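# Sort welding electrode packs by weight onto platform

## Task

Of the three welding electrode packs, one or two are full and the rest are partly used; they look the same. Put every full pack lying flat on the low platform and keep every partly used pack off it. The job fails if, at the end, the robot is still holding a partly used pack up off the bench. Anything that stays in place only because the robot holds it does not count. Finish by opening the grippers and moving the arms away.

## Robot and tools

Robot: two xArm6 arms with parallel grippers, named left_arm and right_arm. These are only names; left_arm sits on the +y side. Base roots in the scene frame: left_arm at (+0.012, +0.318, 0) m with quat_wxyz (+0.997, 0, 0, -0.078); right_arm at (+0.034, -0.268, 0) m with quat_wxyz (+0.996, 0, 0, +0.095).

Scene frame: origin on the table top between the arms, +x out over the table, +z up. All positions are in metres and all quaternions are w first (qw, qx, qy, qz), in this frame.

Gripper frame: the fingers point along the gripper's +z and close along its y. end_effector_position is the point between the closed finger pads, about 2 cm short of the fingertips. The tips reach about 10 mm further along +z as they close. The reported hand position can be off, more so at long reach.

Row layout, used by both execute_actions and move: 16 numbers. The first 8 are left_arm: x, y, z, qw, qx, qy, qz, opening. The next 8 are right_arm in the same order. Always give all 16, even if one arm should not move. x, y, z and the quaternion are an absolute target pose for that gripper, not an offset. Opening runs from -1 (closed) to +1 (fully open, 0.084 m).

Holding an arm still: resend the exact pose from the last result taken before it began to stay, plus its wanted opening, in every row and call. To keep an orientation, repeat the same target quaternion; do not copy a reported one, which may have drifted.

execute_actions(actions): a list of actions. Each action is a table of up to 15 rows, one row per 1/30 s step. If there are fewer rows, the last one is held until 15 steps have passed. An empty list just returns state and images. Every step, the commanded pose is clipped to within 70 mm and 16 degrees of the measured pose. After an action, the arm only carries on to its last clipped pose, so send the rest of a long reach in later actions. An action is refused for both arms if any target lies more than 0.6 m from that gripper's current position along any of its own axes. If the first action fails that check, or an action is malformed, the whole call is refused.

move(target, speed, blocking): target is one 16-number row as above, an absolute pose per arm. Each gripper follows a straight path to it, and both paths finish together, lasting 0.5 to 10 s. Past 10 s they stop short. speed is the top path speed in m/s, from 0.002 to 0.5 (default 0.25); turning is capped at twice that value in rad/s. The opening is applied when the move starts. Paths ignore obstacles and the other arm, and the real hand can lag, stray, or overshoot the speed, especially when the arm is nearly straight. Faster contact means harder impact, and aiming further beyond a contact presses harder. With blocking=false you get a result after 0.5 s; then use wait or stop before sending rows or another move. The result adds a "move:" line with the ending (done, off_target, moving, held, fault), any limits (paced = the pose was clipped; held = a check blocked steps, after which the arm may jump fast), and each gripper's distance from its target.

wait(seconds): 0 to 10 s; each arm keeps its last command. It returns early if a running move ends. stop(): brakes a running move; it needs room, and the fingers keep moving. zoom_image(camera, region): a closer look at [x0, y0, x1, y1] pixels (at most 504 by 504) from cam_head_left, cam_head_right, cam_high, cam_low, cam_left_wrist or cam_right_wrist. read_manual(section): licence texts only. finished_scene(scene): ends the scene with the given number and reports the outcome; it cannot be undone.

Result lines: each arm's pose and velocities; "Hand target" is the pose the controller now drives toward. grip_measured is the actual finger opening on the command scale. To hold something, command an opening clearly below grip_measured; a larger gap squeezes harder, up to about 24 N per pad for parts up to about 6 cm wide. Closing fast can squeeze harder still, sometimes hard enough to spring the fingers open. "pose unreachable" means the clearance check altered or blocked that arm's command. Joint torques are listed in joint order and include gravity load, offsets and noise. Comparing them while lifting each pack is the way to tell full packs (heavier) from partly used ones.

Limits: joint ranges in rad are waist ±6.283, shoulder -2.059 to 2.094, elbow -3.927 to 0.192, forearm roll ±6.283, wrist pitch -1.693 to 3.142, wrist roll ±6.283. Load limits in N m are 45.5 for waist and shoulder, 27.3 for elbow and forearm roll, 18.2 for wrist pitch and wrist roll; a held object's weight counts toward these. Reaching a load limit is a torque fault: the arm backs off, freezes for 10 s, and the rest of the call is skipped. Holding loads heats the motors. A MOTOR HOT line appears from 65 °C, and at 80 °C the arm is braked until it cools. The simulation keeps running while you compose a reply, with the arms holding their last command.

Avoid: arms colliding or pressing on each other, dropping packs, slamming into things, pushing hard, and sending anything off the table. Brief disturbances may tug a held pack or nudge loose ones. When done, release the packs on or off the platform as required, then move the grippers clear.

Each tool is called after "Request:" as name([rows], argument=value, ...), one row to a line, values as JSON.

## Session

Request:
execute_actions(actions=[])

Scene clock: 0.00 s.
left_arm: end_effector_position=(+0.3123, +0.5799, +0.2475) grip_measured=+1.00 end_effector_quat_wxyz=(-0.000, +0.937, +0.348, -0.004) end_effector_velocity=(-0.000, +0.000, +0.000) end_effector_angular_velocity=(+0.001, +0.000, +0.001) | right_arm: end_effector_position=(+0.3933, -0.0830, +0.1775) grip_measured=+1.00 end_effector_quat_wxyz=(+0.113, +0.865, -0.486, +0.056) end_effector_velocity=(+0.000, +0.000, +0.000) end_effector_angular_velocity=(+0.000, -0.001, -0.001)
Joint positions: left_arm=[ 0.872 -0.263 -0.925  0.003  1.195  0.003  0.084] | right_arm=[ 0.395 -0.066 -0.931 -0.222  1.16   1.714  0.084]
Joint velocities: left_arm=[ 0.    -0.    -0.     0.001 -0.    -0.001  0.   ] | right_arm=[-0.    -0.    -0.    -0.    -0.     0.001  0.   ]
Joint torques (N m, as the arm reports them, + toward a larger angle): no reading
Motor temperatures (°C, as the motors report them): left_arm=[34 34 39 34 35 33] | right_arm=[34 32 37 36 36 39]
Hand target (left_arm): +0.312, +0.580, +0.248; -0.000, +0.937, +0.348, -0.004
Hand target (right_arm): +0.393, -0.083, +0.177; +0.113, +0.865, -0.486, +0.056

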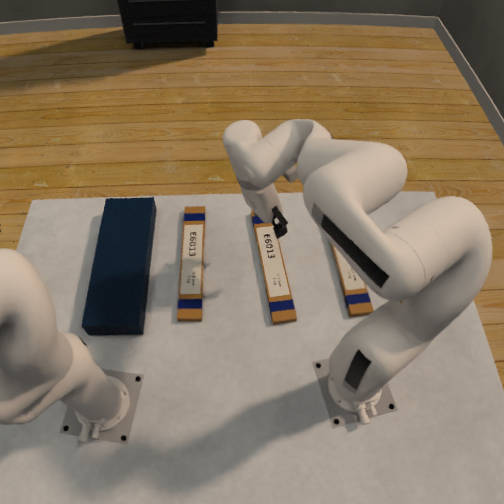

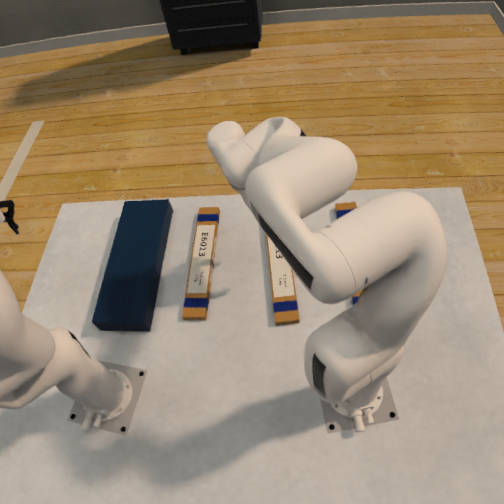

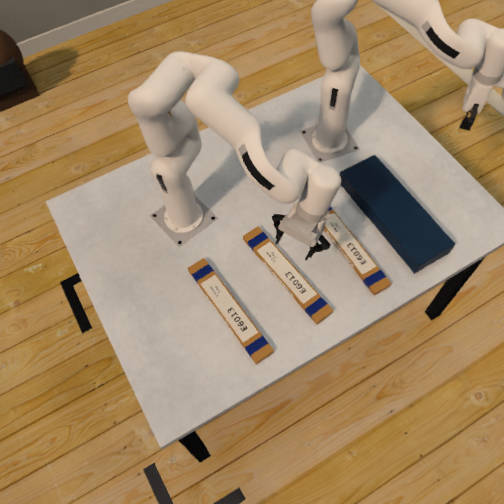

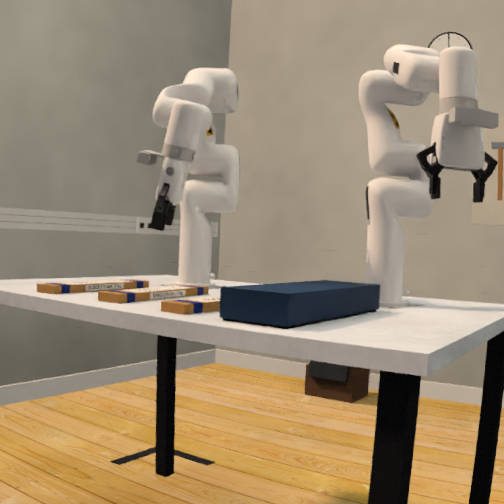

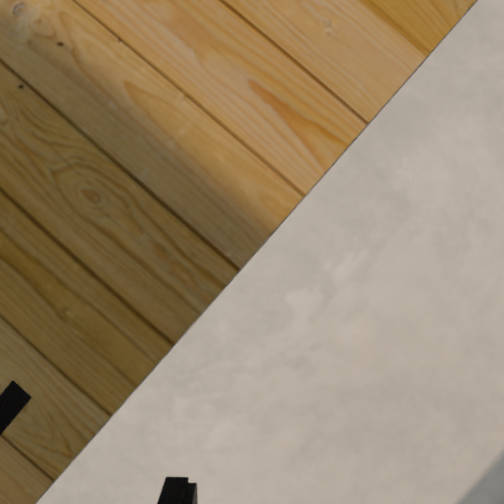

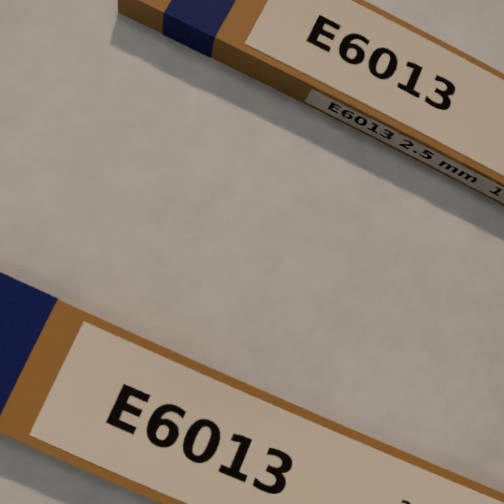

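Request:
move(target=[0.39,0.107,0.16,0,1,0,0,1,0.38,-0.29,0.16,0,1,0.04,0,1], speed=0.35)

Request:
zoom_image(camera="cam_low", region=[20,240,260,330])

Scene clock: 11.50 s.
left_arm: end_effector_position=(+0.3902, +0.1076, +0.1602) grip_measured=+1.00 end_effector_quat_wxyz=(-0.001, +1.000, -0.000, +0.002) end_effector_velocity=(-0.000, -0.002, -0.001) end_effector_angular_velocity=(+0.001, +0.003, -0.004) | right_arm: end_effector_position=(+0.3791, -0.2902, +0.1599) grip_measured=+1.00 end_effector_quat_wxyz=(+0.002, +0.999, +0.040, -0.000) end_effector_velocity=(+0.000, -0.001, +0.000) end_effector_angular_velocity=(+0.004, +0.001, +0.001)
Joint positions: left_arm=[-0.353 -0.063 -0.867  0.005  0.928 -0.512  0.084] | right_arm=[-0.253 -0.368 -0.569 -0.004  0.937 -0.141  0.084]
Joint velocities: left_arm=[-0.005  0.008 -0.005 -0.     0.    -0.     0.   ] | right_arm=[-0.005  0.002 -0.002  0.005  0.002 -0.01  -0.   ]
Joint torques (N m, as the arm reports them, + toward a larger angle): left_arm=[  0.48 -11.67 -23.24   1.09  -1.03  -0.21] | right_arm=[  0.36 -13.05 -17.01  -0.84  -2.34  -0.07]
Motor temperatures (°C, as the motors report them): left_arm=[34 34 41 34 35 33] | right_arm=[34 32 38 36 36 39]
Hand target (left_arm): +0.390, +0.107, +0.160; -0.001, +1.000, -0.000, +0.001
Hand target (right_arm): +0.379, -0.290, +0.160; +0.001, +0.999, +0.040, -0.000
Off the commanded pose (left_arm): 0.001 m, 0 deg.
Off the commanded pose (right_arm): 0.001 m, 0 deg.
move: done
camera_calibration (this result's frames):
cam_left_wrist: T_world_to_cam=[[-0.00127866, -0.99967, 0.0256507, 0.134729], [-0.999995, 0.0013491, 0.00272907, 0.45388], [-0.00276278, -0.0256471, -0.999667, 0.292075], [0, 0, 0, 1]] pos_world=[0.454857, 0.141563, 0.287283]
cam_right_wrist: T_world_to_cam=[[0.0770522, -0.997, 0.00735358, -0.292085], [-0.996958, -0.0771314, -0.0111726, 0.431388], [0.0117062, -0.00647034, -0.999911, 0.284295], [0, 0, 0, 1]] pos_world=[0.449254, -0.256096, 0.291237]

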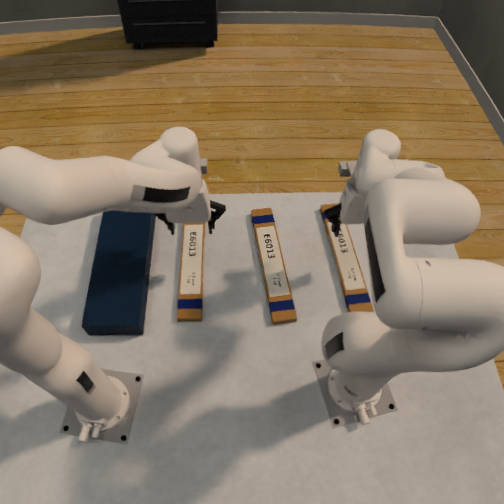

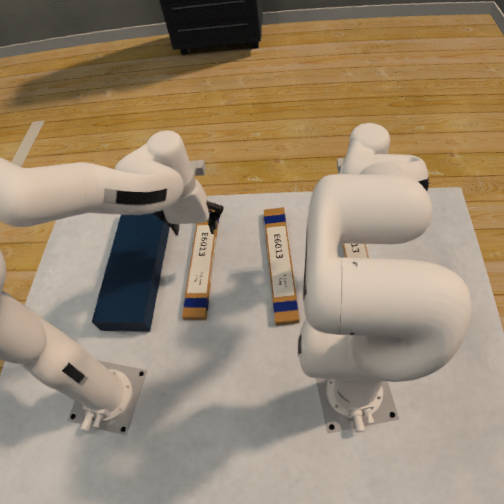

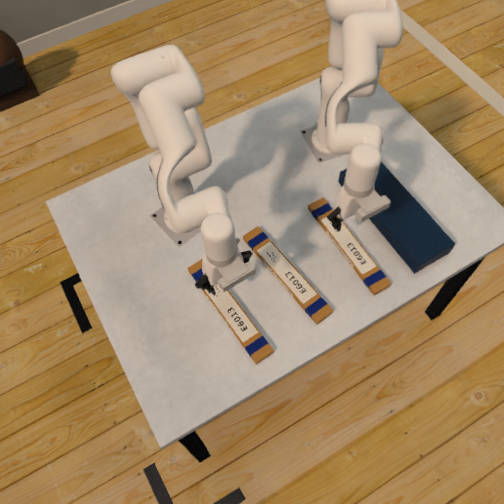

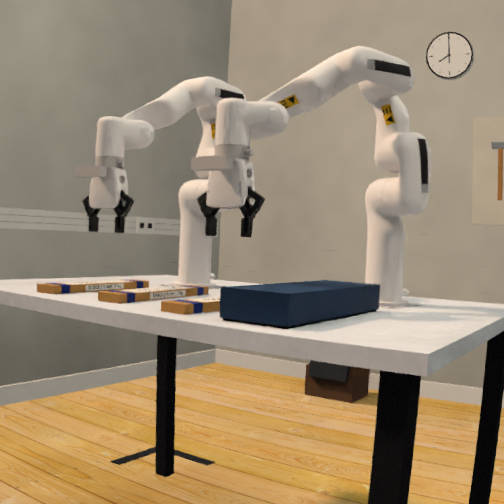

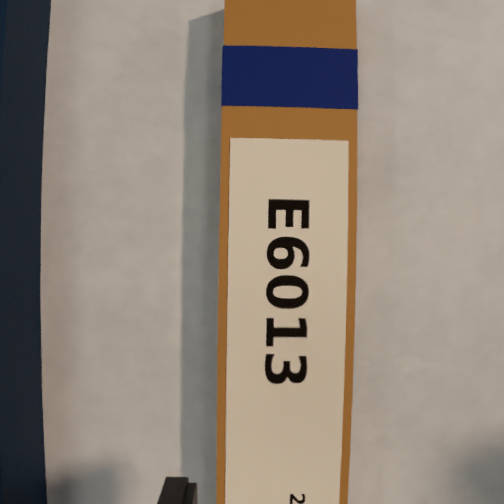

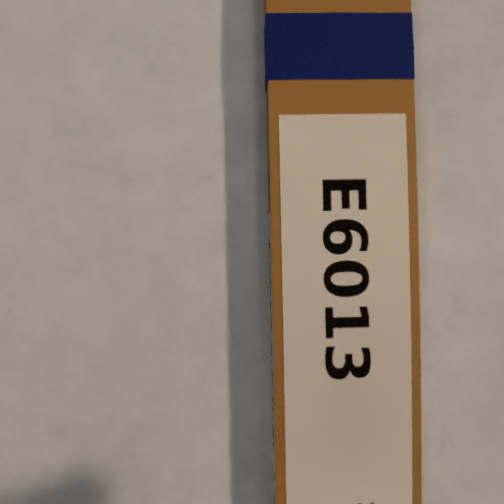

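Region (20, 240, 260, 330) of cam_low's 504x504 image, scaled by 2.100, with more detail than that image has; it fills the top 189 rows of this view, and the rest is white.

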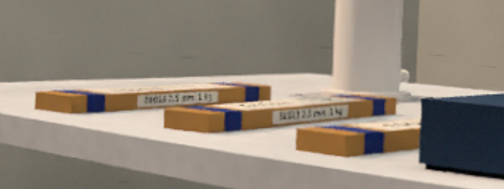

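Request:
move(target=[0.39,0.12,0.05,0,1,-0.01,0,1,0.392,-0.299,0.05,0,1,0.05,0,1])

Request:
move(target=[0.39,0.12,0.021,0,1,-0.01,0,1,0.392,-0.299,0.021,0,1,0.05,0,1], speed=0.06)

Request:
zoom_image(camera="cam_low", region=[20,220,280,330])

Scene clock: 19.83 s.
left_arm: end_effector_position=(+0.3899, +0.1198, +0.0504) grip_measured=+1.00 end_effector_quat_wxyz=(+0.001, +1.000, -0.010, +0.000) end_effector_velocity=(-0.001, +0.000, -0.002) end_effector_angular_velocity=(+0.002, +0.003, -0.000) | right_arm: end_effector_position=(+0.3924, -0.2989, +0.0504) grip_measured=+1.00 end_effector_quat_wxyz=(-0.000, +0.999, +0.050, +0.000) end_effector_velocity=(-0.000, +0.000, -0.002) end_effector_angular_velocity=(+0.000, +0.003, +0.002)
Joint positions: left_arm=[-0.326  0.142 -0.741 -0.001  0.598 -0.46   0.084] | right_arm=[-0.276 -0.051 -0.496  0.001  0.547 -0.189  0.084]
Joint velocities: left_arm=[-0.     0.005  0.001 -0.    -0.002  0.    -0.   ] | right_arm=[ 0.     0.008 -0.001  0.    -0.004 -0.002 -0.   ]
Joint torques (N m, as the arm reports them, + toward a larger angle): left_arm=[  0.5  -12.65 -19.71   0.96  -1.05  -0.27] | right_arm=[  0.05 -16.83 -13.86  -0.68  -2.24  -0.08]
Motor temperatures (°C, as the motors report them): left_arm=[34 34 41 34 35 33] | right_arm=[34 32 38 36 36 39]
Hand target (left_arm): +0.390, +0.120, +0.050; +0.000, +1.000, -0.010, -0.000
Hand target (right_arm): +0.392, -0.299, +0.050; -0.000, +0.999, +0.050, +0.000
Off the commanded pose (left_arm): 0.000 m, 0 deg.
Off the commanded pose (right_arm): 0.001 m, 0 deg.
move: done
camera_calibration (this result's frames):
cam_left_wrist: T_world_to_cam=[[-0.0217516, -0.99933, 0.0294269, 0.157464], [-0.999744, 0.0219241, 0.00555333, 0.451139], [-0.00619477, -0.0292986, -0.999552, 0.184435], [0, 0, 0, 1]] pos_world=[0.455591, 0.152872, 0.177214]
cam_right_wrist: T_world_to_cam=[[0.0976979, -0.995209, 0.00387694, -0.30832], [-0.995139, -0.097738, -0.0120286, 0.435889], [0.0123499, -0.00268292, -0.99992, 0.175489], [0, 0, 0, 1]] pos_world=[0.461725, -0.263769, 0.181914]

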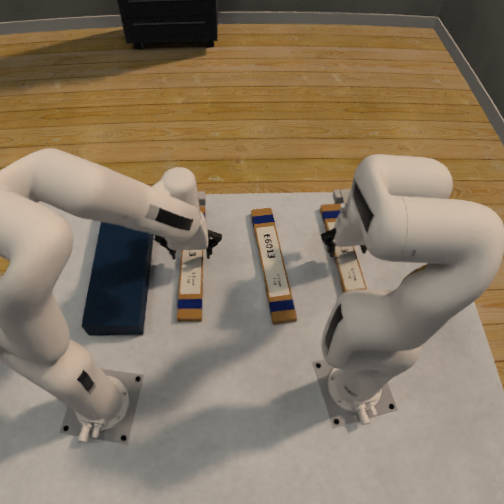

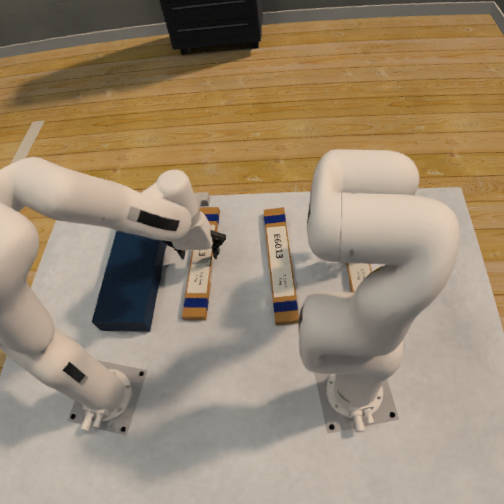

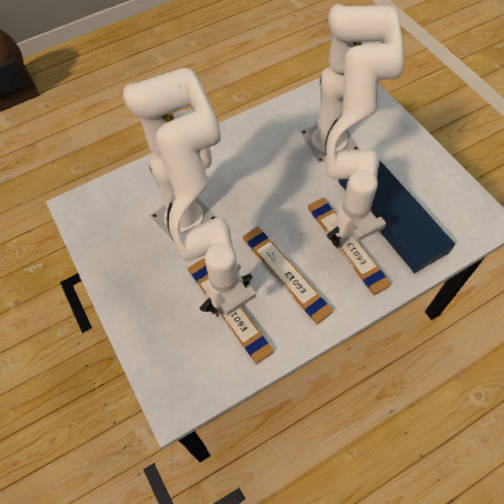

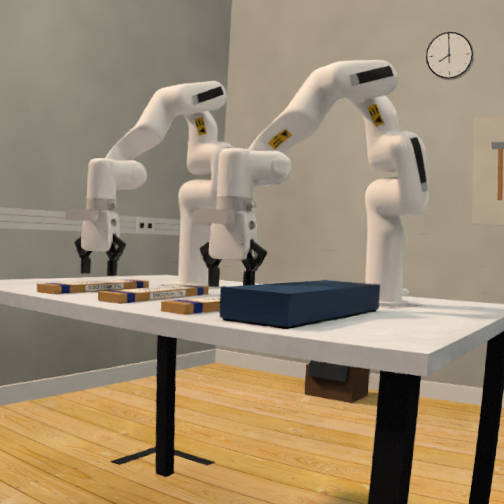

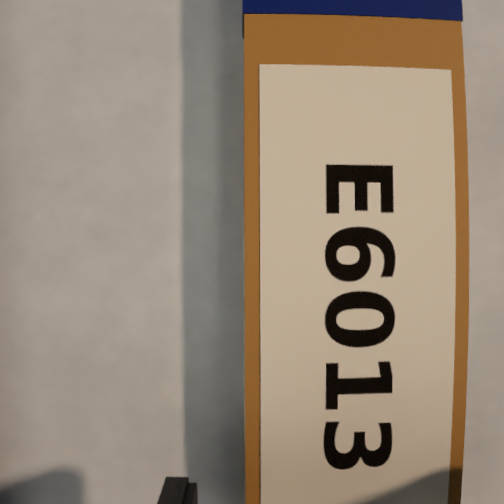

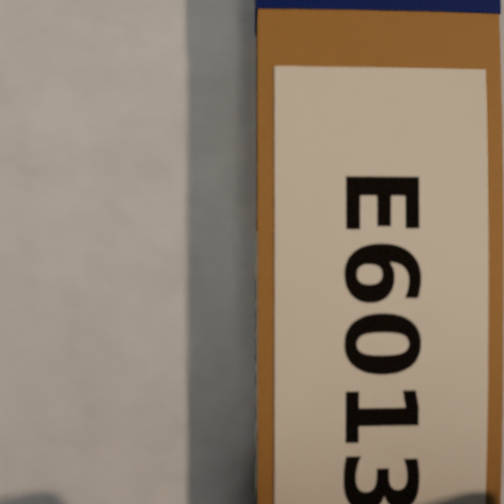

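Scene clock: 20.70 s.
left_arm: end_effector_position=(+0.3901, +0.1199, +0.0213) grip_measured=+1.00 end_effector_quat_wxyz=(+0.000, +1.000, -0.010, +0.000) end_effector_velocity=(+0.000, -0.001, -0.001) end_effector_angular_velocity=(-0.000, -0.002, -0.001) | right_arm: end_effector_position=(+0.3922, -0.2989, +0.0213) grip_measured=+1.00 end_effector_quat_wxyz=(-0.000, +0.999, +0.050, +0.000) end_effector_velocity=(+0.001, -0.000, -0.002) end_effector_angular_velocity=(+0.000, -0.002, +0.000)
Joint positions: left_arm=[-0.326  0.221 -0.736 -0.     0.514 -0.461  0.084] | right_arm=[-0.277  0.045 -0.489  0.001  0.443 -0.188  0.084]
Joint velocities: left_arm=[-0.001  0.004 -0.     0.001 -0.005 -0.001  0.   ] | right_arm=[-0.001  0.007 -0.001  0.001 -0.007 -0.002 -0.   ]
Joint torques (N m, as the arm reports them, + toward a larger angle): left_arm=[  0.31 -12.95 -18.39   1.09  -1.04  -0.21] | right_arm=[  0.27 -17.81 -12.71  -0.85  -2.3   -0.09]
Motor temperatures (°C, as the motors report them): left_arm=[34 34 41 34 35 33] | right_arm=[34 32 38 36 36 39]
Hand target (left_arm): +0.390, +0.120, +0.021; +0.000, +1.000, -0.010, -0.000
Hand target (right_arm): +0.392, -0.299, +0.021; -0.000, +0.999, +0.050, +0.000
Off the commanded pose (left_arm): 0.000 m, 0 deg.
Off the commanded pose (right_arm): 0.000 m, 0 deg.
move: done
camera_calibration (this result's frames):
cam_left_wrist: T_world_to_cam=[[-0.0211784, -0.99936, 0.0288404, 0.158233], [-0.999757, 0.021345, 0.00548199, 0.451578], [-0.00609408, -0.0287173, -0.999569, 0.155281], [0, 0, 0, 1]] pos_world=[0.455766, 0.152952, 0.148175]
cam_right_wrist: T_world_to_cam=[[0.0971651, -0.995259, 0.00419399, -0.3081], [-0.995195, -0.0972081, -0.0117107, 0.435536], [0.0120628, -0.00303597, -0.999923, 0.146422], [0, 0, 0, 1]] pos_world=[0.461614, -0.263858, 0.152804]

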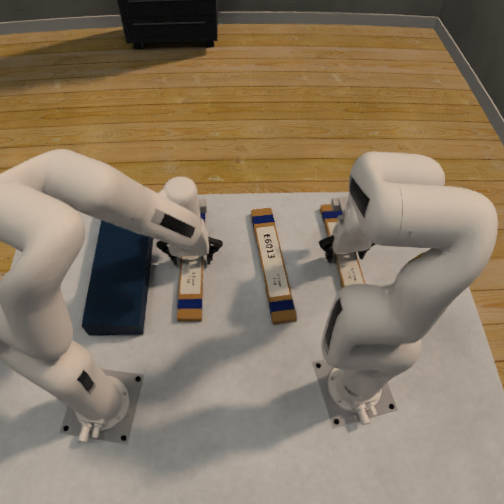

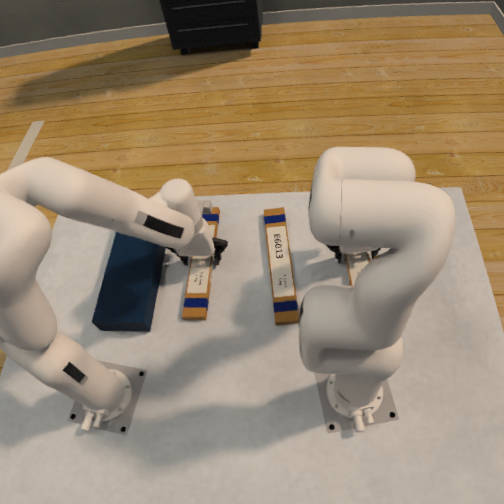

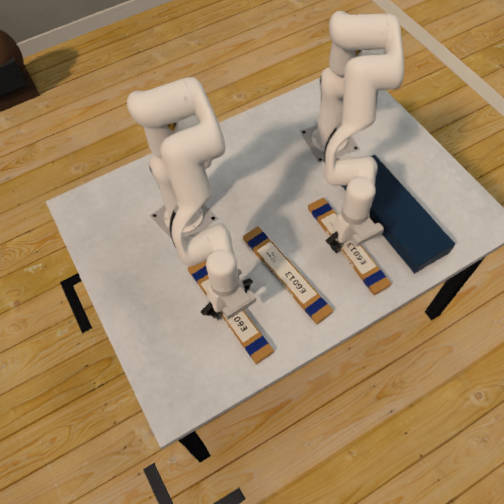

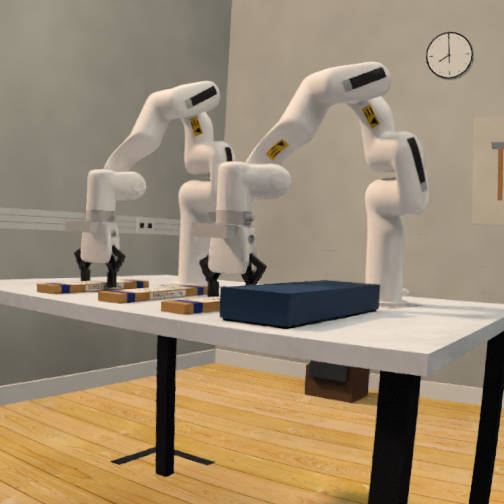

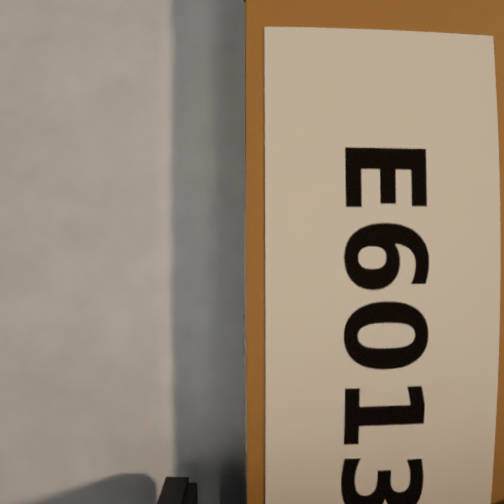

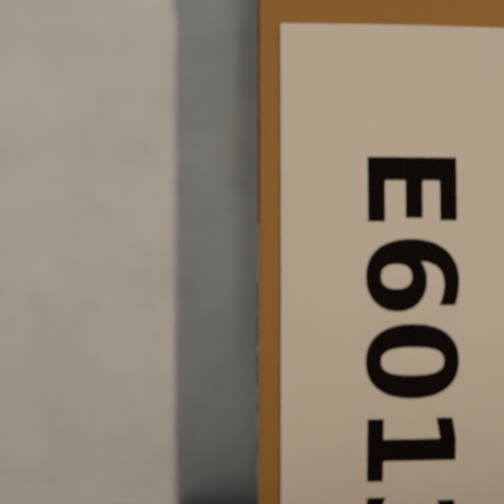

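Region (20, 220, 280, 330) of cam_low's 504x504 image, scaled by 1.938, with more detail than that image has; it fills the top 213 rows of this view, and the rest is white.

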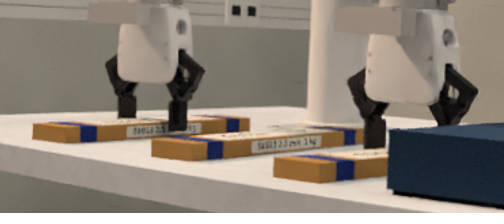

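Request:
move(target=[0.387,0.12,0.017,0,1,-0.01,0,-0.2,0.39,-0.299,0.018,0,1,0.05,0,-0.2], speed=0.06)

Request:
move(target=[0.39,0.12,0.07,0,1,-0.01,0,-0.2,0.392,-0.299,0.07,0,1,0.05,0,-0.2], speed=0.1)

Request:
move(target=[0.39,0.12,0.05,0,1,-0.01,0,-0.2,0.392,-0.299,0.05,0,1,0.05,0,-0.2], speed=0.1)

Scene clock: 26.17 s.
left_arm: end_effector_position=(+0.3893, +0.1195, +0.0189) grip_measured=+0.37 end_effector_quat_wxyz=(+0.001, +1.000, -0.009, +0.003) end_effector_velocity=(-0.001, -0.001, -0.003) end_effector_angular_velocity=(-0.000, +0.001, -0.000) | right_arm: end_effector_position=(+0.3922, -0.2991, +0.0194) grip_measured=+0.37 end_effector_quat_wxyz=(+0.000, +0.999, +0.050, +0.003) end_effector_velocity=(-0.001, +0.000, -0.002) end_effector_angular_velocity=(-0.000, +0.001, +0.002)
Joint positions: left_arm=[-0.328  0.225 -0.728  0.     0.498 -0.465  0.06 ] | right_arm=[-0.277  0.049 -0.484  0.     0.429 -0.188  0.06 ]
Joint velocities: left_arm=[-0.002  0.007  0.002 -0.002 -0.008 -0.     0.   ] | right_arm=[ 0.001  0.005  0.002 -0.001 -0.005 -0.001  0.   ]
Joint torques (N m, as the arm reports them, + toward a larger angle): left_arm=[-4.81 -4.85 -9.31  0.44 -0.36 -0.02] | right_arm=[ 0.77 -8.09 -5.76 -0.92 -0.46 -0.46]
Motor temperatures (°C, as the motors report them): left_arm=[34 34 41 34 35 33] | right_arm=[34 32 38 36 36 39]
Hand target (left_arm): +0.387, +0.120, +0.017; +0.000, +1.000, -0.010, -0.000
Hand target (right_arm): +0.390, -0.299, +0.018; -0.000, +0.999, +0.050, +0.000
Off the commanded pose (left_arm): 0.003 m, 0 deg.
Off the commanded pose (right_arm): 0.003 m, 0 deg.
move: done
camera_calibration (this result's frames):
cam_left_wrist: T_world_to_cam=[[-0.0199703, -0.999316, 0.0311269, 0.157325], [-0.9998, 0.0199881, 0.00026305, 0.451116], [-0.000885038, -0.0311154, -0.999515, 0.151049], [0, 0, 0, 1]] pos_world=[0.454302, 0.1529, 0.145961]
cam_right_wrist: T_world_to_cam=[[0.096929, -0.995277, 0.00528924, -0.308199], [-0.995143, -0.097005, -0.0167494, 0.4356], [0.0171834, -0.00364005, -0.999846, 0.142337], [0, 0, 0, 1]] pos_world=[0.460912, -0.26397, 0.151242]

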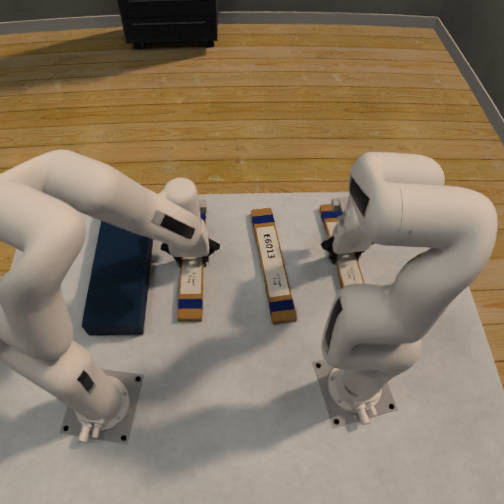

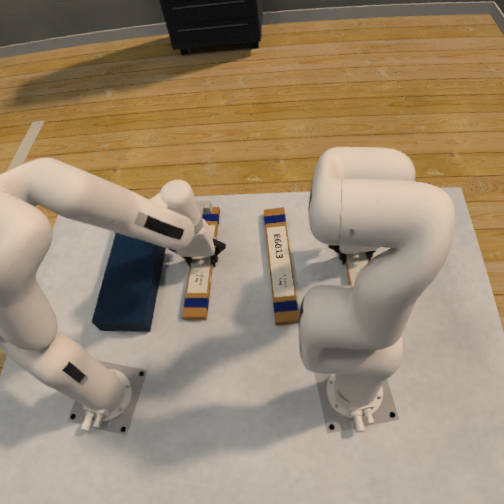

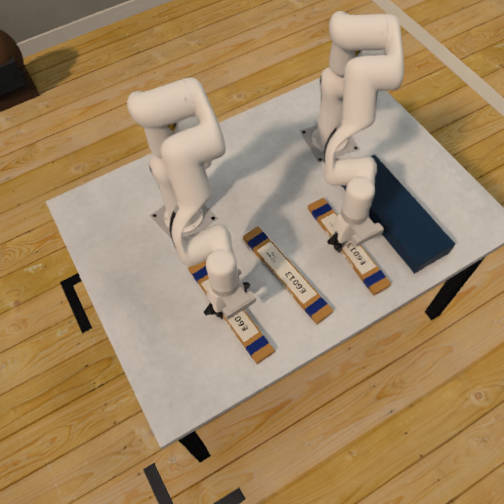

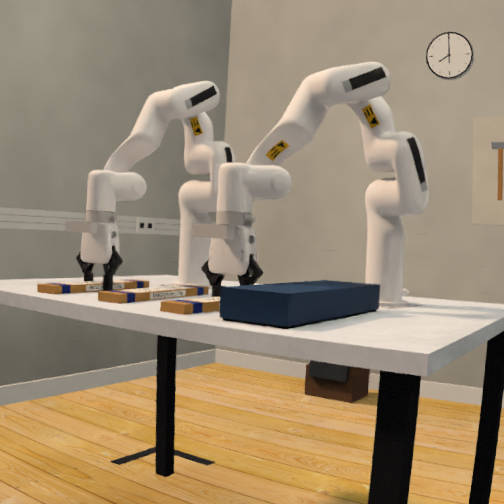

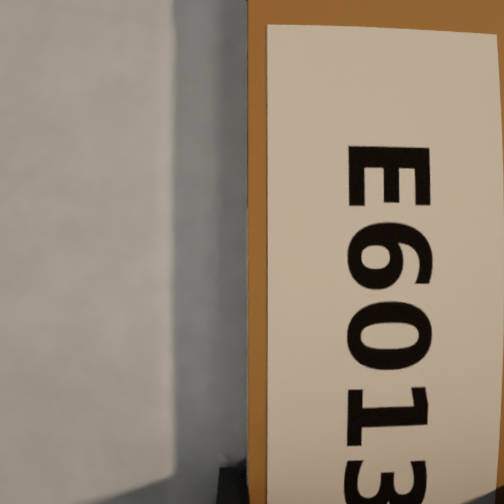

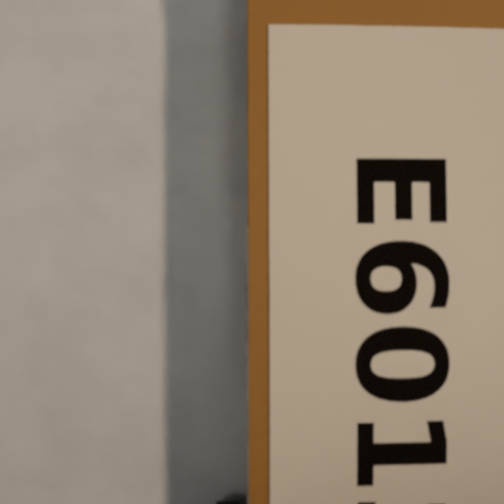

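Scene clock: 27.13 s.
left_arm: end_effector_position=(+0.3898, +0.1202, +0.0695) grip_measured=+0.37 end_effector_quat_wxyz=(-0.000, +1.000, -0.010, -0.000) end_effector_velocity=(+0.003, -0.001, +0.004) end_effector_angular_velocity=(-0.003, -0.006, +0.000) | right_arm: end_effector_position=(+0.3914, -0.2991, +0.0694) grip_measured=+0.36 end_effector_quat_wxyz=(+0.000, +0.999, +0.050, -0.001) end_effector_velocity=(+0.003, -0.000, +0.004) end_effector_angular_velocity=(-0.000, -0.009, -0.001)
Joint positions: left_arm=[-0.326  0.095 -0.751  0.001  0.657 -0.463  0.059] | right_arm=[-0.277 -0.111 -0.505 -0.001  0.618 -0.187  0.059]
Joint velocities: left_arm=[ 0.001 -0.006 -0.006 -0.     0.004  0.     0.   ] | right_arm=[ 0.    -0.007 -0.004  0.001  0.002  0.     0.   ]
Joint torques (N m, as the arm reports them, + toward a larger angle): left_arm=[  0.28 -13.93 -22.92   1.07  -1.35  -0.2 ] | right_arm=[  0.26 -19.56 -18.29  -0.91  -3.24  -0.05]
Motor temperatures (°C, as the motors report them): left_arm=[34 34 41 34 35 33] | right_arm=[34 32 38 36 36 39]
Hand target (left_arm): +0.390, +0.120, +0.070; -0.000, +1.000, -0.010, +0.000
Hand target (right_arm): +0.392, -0.299, +0.070; +0.000, +0.999, +0.050, -0.000
Off the commanded pose (left_arm): 0.001 m, 0 deg.
Off the commanded pose (right_arm): 0.001 m, 0 deg.
move: done
camera_calibration (this result's frames):
cam_left_wrist: T_world_to_cam=[[-0.0207927, -0.999401, 0.0276564, 0.157079], [-0.999759, 0.0209809, 0.006531, 0.451068], [-0.00710734, -0.0275139, -0.999596, 0.203645], [0, 0, 0, 1]] pos_world=[0.455673, 0.153124, 0.196272]
cam_right_wrist: T_world_to_cam=[[0.0968143, -0.995292, 0.0044886, -0.308242], [-0.995248, -0.0968551, -0.00998801, 0.435328], [0.0103757, -0.00350029, -0.99994, 0.195102], [0, 0, 0, 1]] pos_world=[0.461078, -0.263944, 0.200822]

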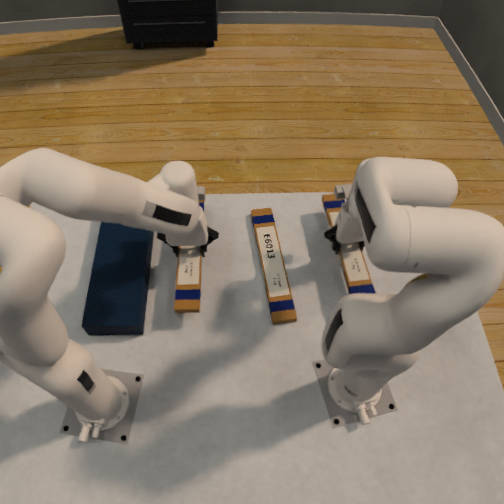

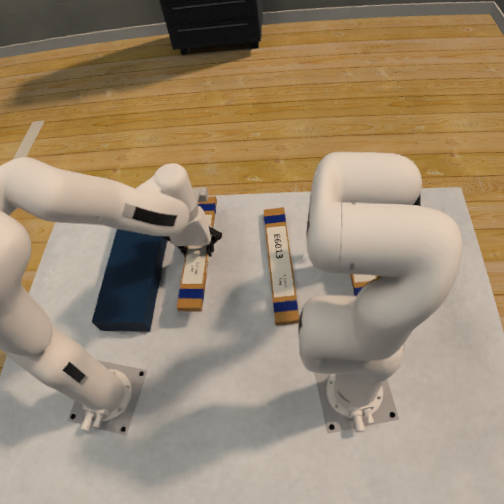

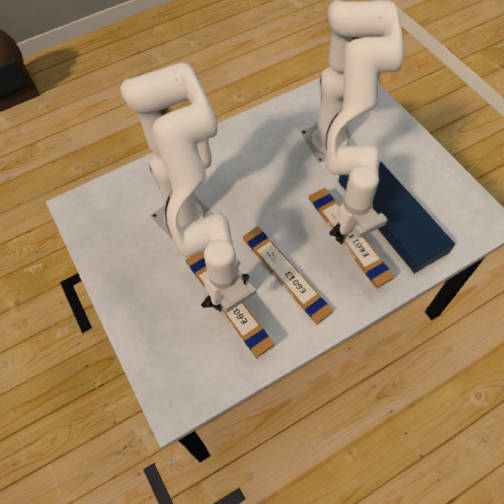

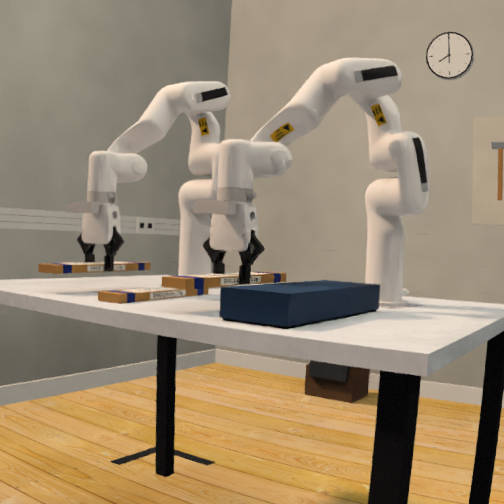

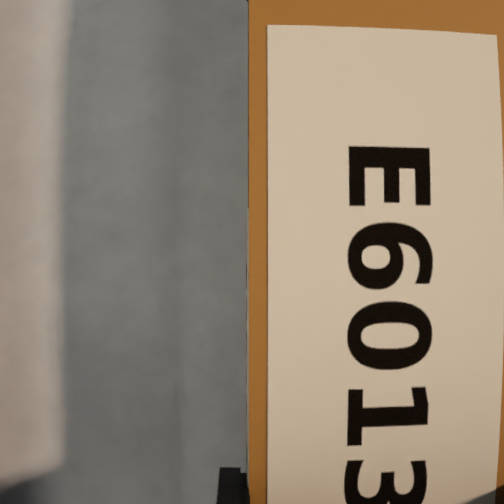

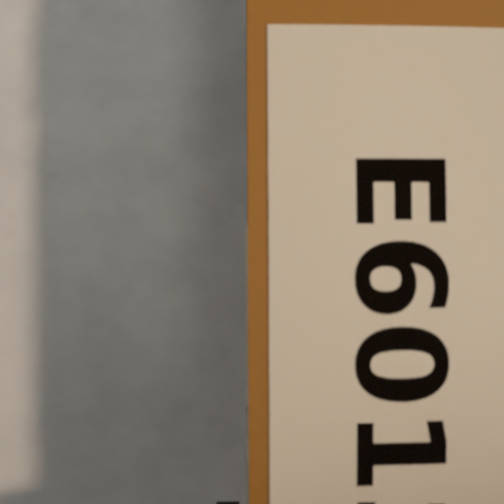

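Scene clock: 27.93 s.
left_arm: end_effector_position=(+0.3901, +0.1199, +0.0503) grip_measured=+0.37 end_effector_quat_wxyz=(+0.000, +1.000, -0.010, +0.000) end_effector_velocity=(+0.001, -0.001, -0.000) end_effector_angular_velocity=(-0.002, -0.003, -0.001) | right_arm: end_effector_position=(+0.3923, -0.2990, +0.0503) grip_measured=+0.36 end_effector_quat_wxyz=(-0.000, +0.999, +0.050, +0.000) end_effector_velocity=(-0.000, +0.000, -0.002) end_effector_angular_velocity=(+0.000, +0.000, +0.001)
Joint positions: left_arm=[-0.326  0.143 -0.742 -0.     0.598 -0.462  0.059] | right_arm=[-0.277 -0.051 -0.496  0.     0.547 -0.187  0.059]
Joint velocities: left_arm=[-0.     0.002 -0.    -0.    -0.005  0.     0.   ] | right_arm=[ 0.001  0.005  0.001  0.    -0.005 -0.001 -0.   ]
Joint torques (N m, as the arm reports them, + toward a larger angle): left_arm=[  0.57 -14.3  -21.94   0.94  -1.3   -0.23] | right_arm=[  0.31 -20.25 -17.06  -0.81  -3.29  -0.22]
Motor temperatures (°C, as the motors report them): left_arm=[34 34 41 34 35 33] | right_arm=[34 32 38 36 36 39]
Hand target (left_arm): +0.390, +0.120, +0.050; +0.000, +1.000, -0.010, -0.000
Hand target (right_arm): +0.392, -0.299, +0.050; -0.000, +0.999, +0.050, +0.000
Off the commanded pose (left_arm): 0.000 m, 0 deg.
Off the commanded pose (right_arm): 0.000 m, 0 deg.
move: done
camera_calibration (this result's frames):
cam_left_wrist: T_world_to_cam=[[-0.0211434, -0.999363, 0.0287552, 0.1574], [-0.999758, 0.0213084, 0.00544257, 0.451456], [-0.00605183, -0.0286332, -0.999572, 0.184204], [0, 0, 0, 1]] pos_world=[0.45579, 0.152954, 0.177142]
cam_right_wrist: T_world_to_cam=[[0.0971269, -0.995263, 0.00431972, -0.308251], [-0.995197, -0.097172, -0.0118688, 0.435942], [0.0122324, -0.00314619, -0.99992, 0.175337], [0, 0, 0, 1]] pos_world=[0.461643, -0.263878, 0.181829]

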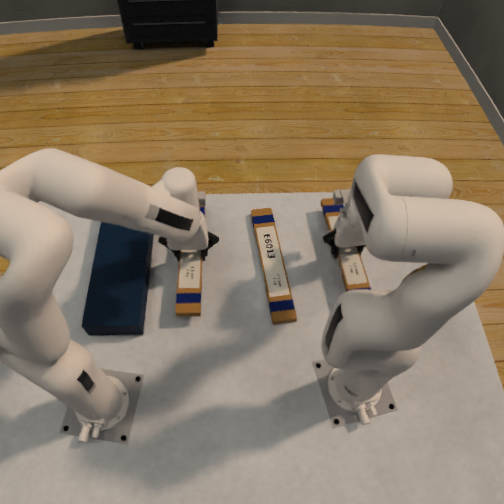

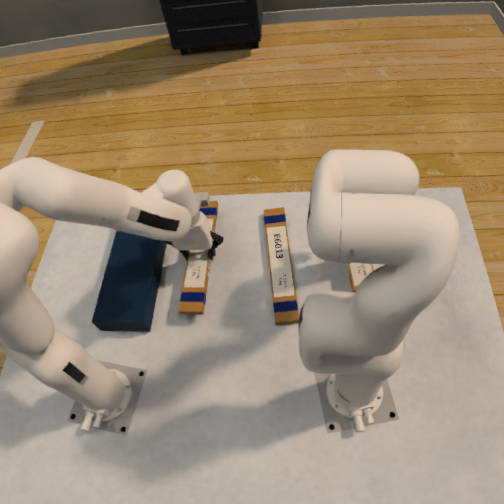

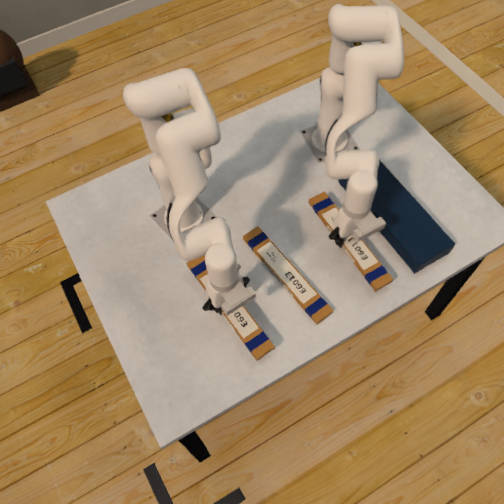

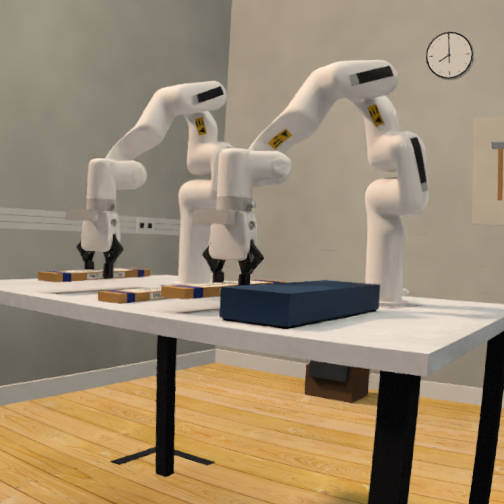

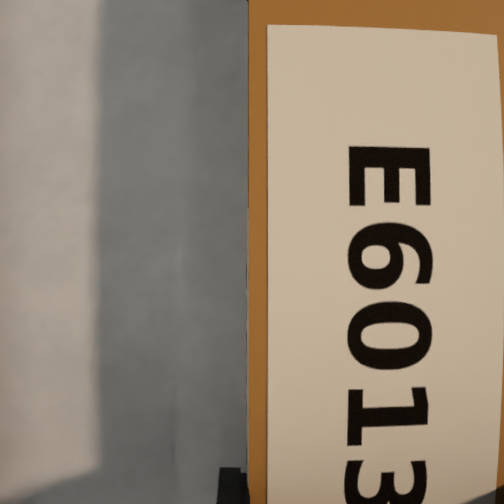

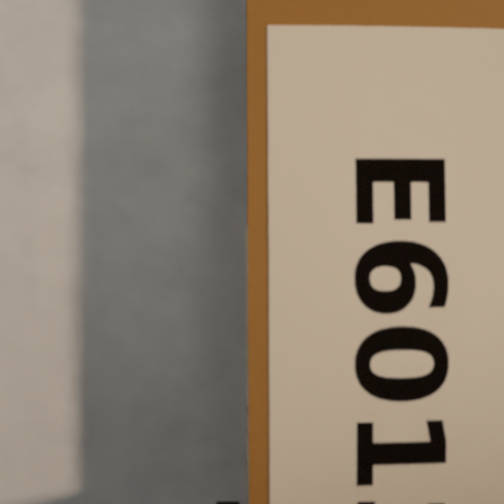

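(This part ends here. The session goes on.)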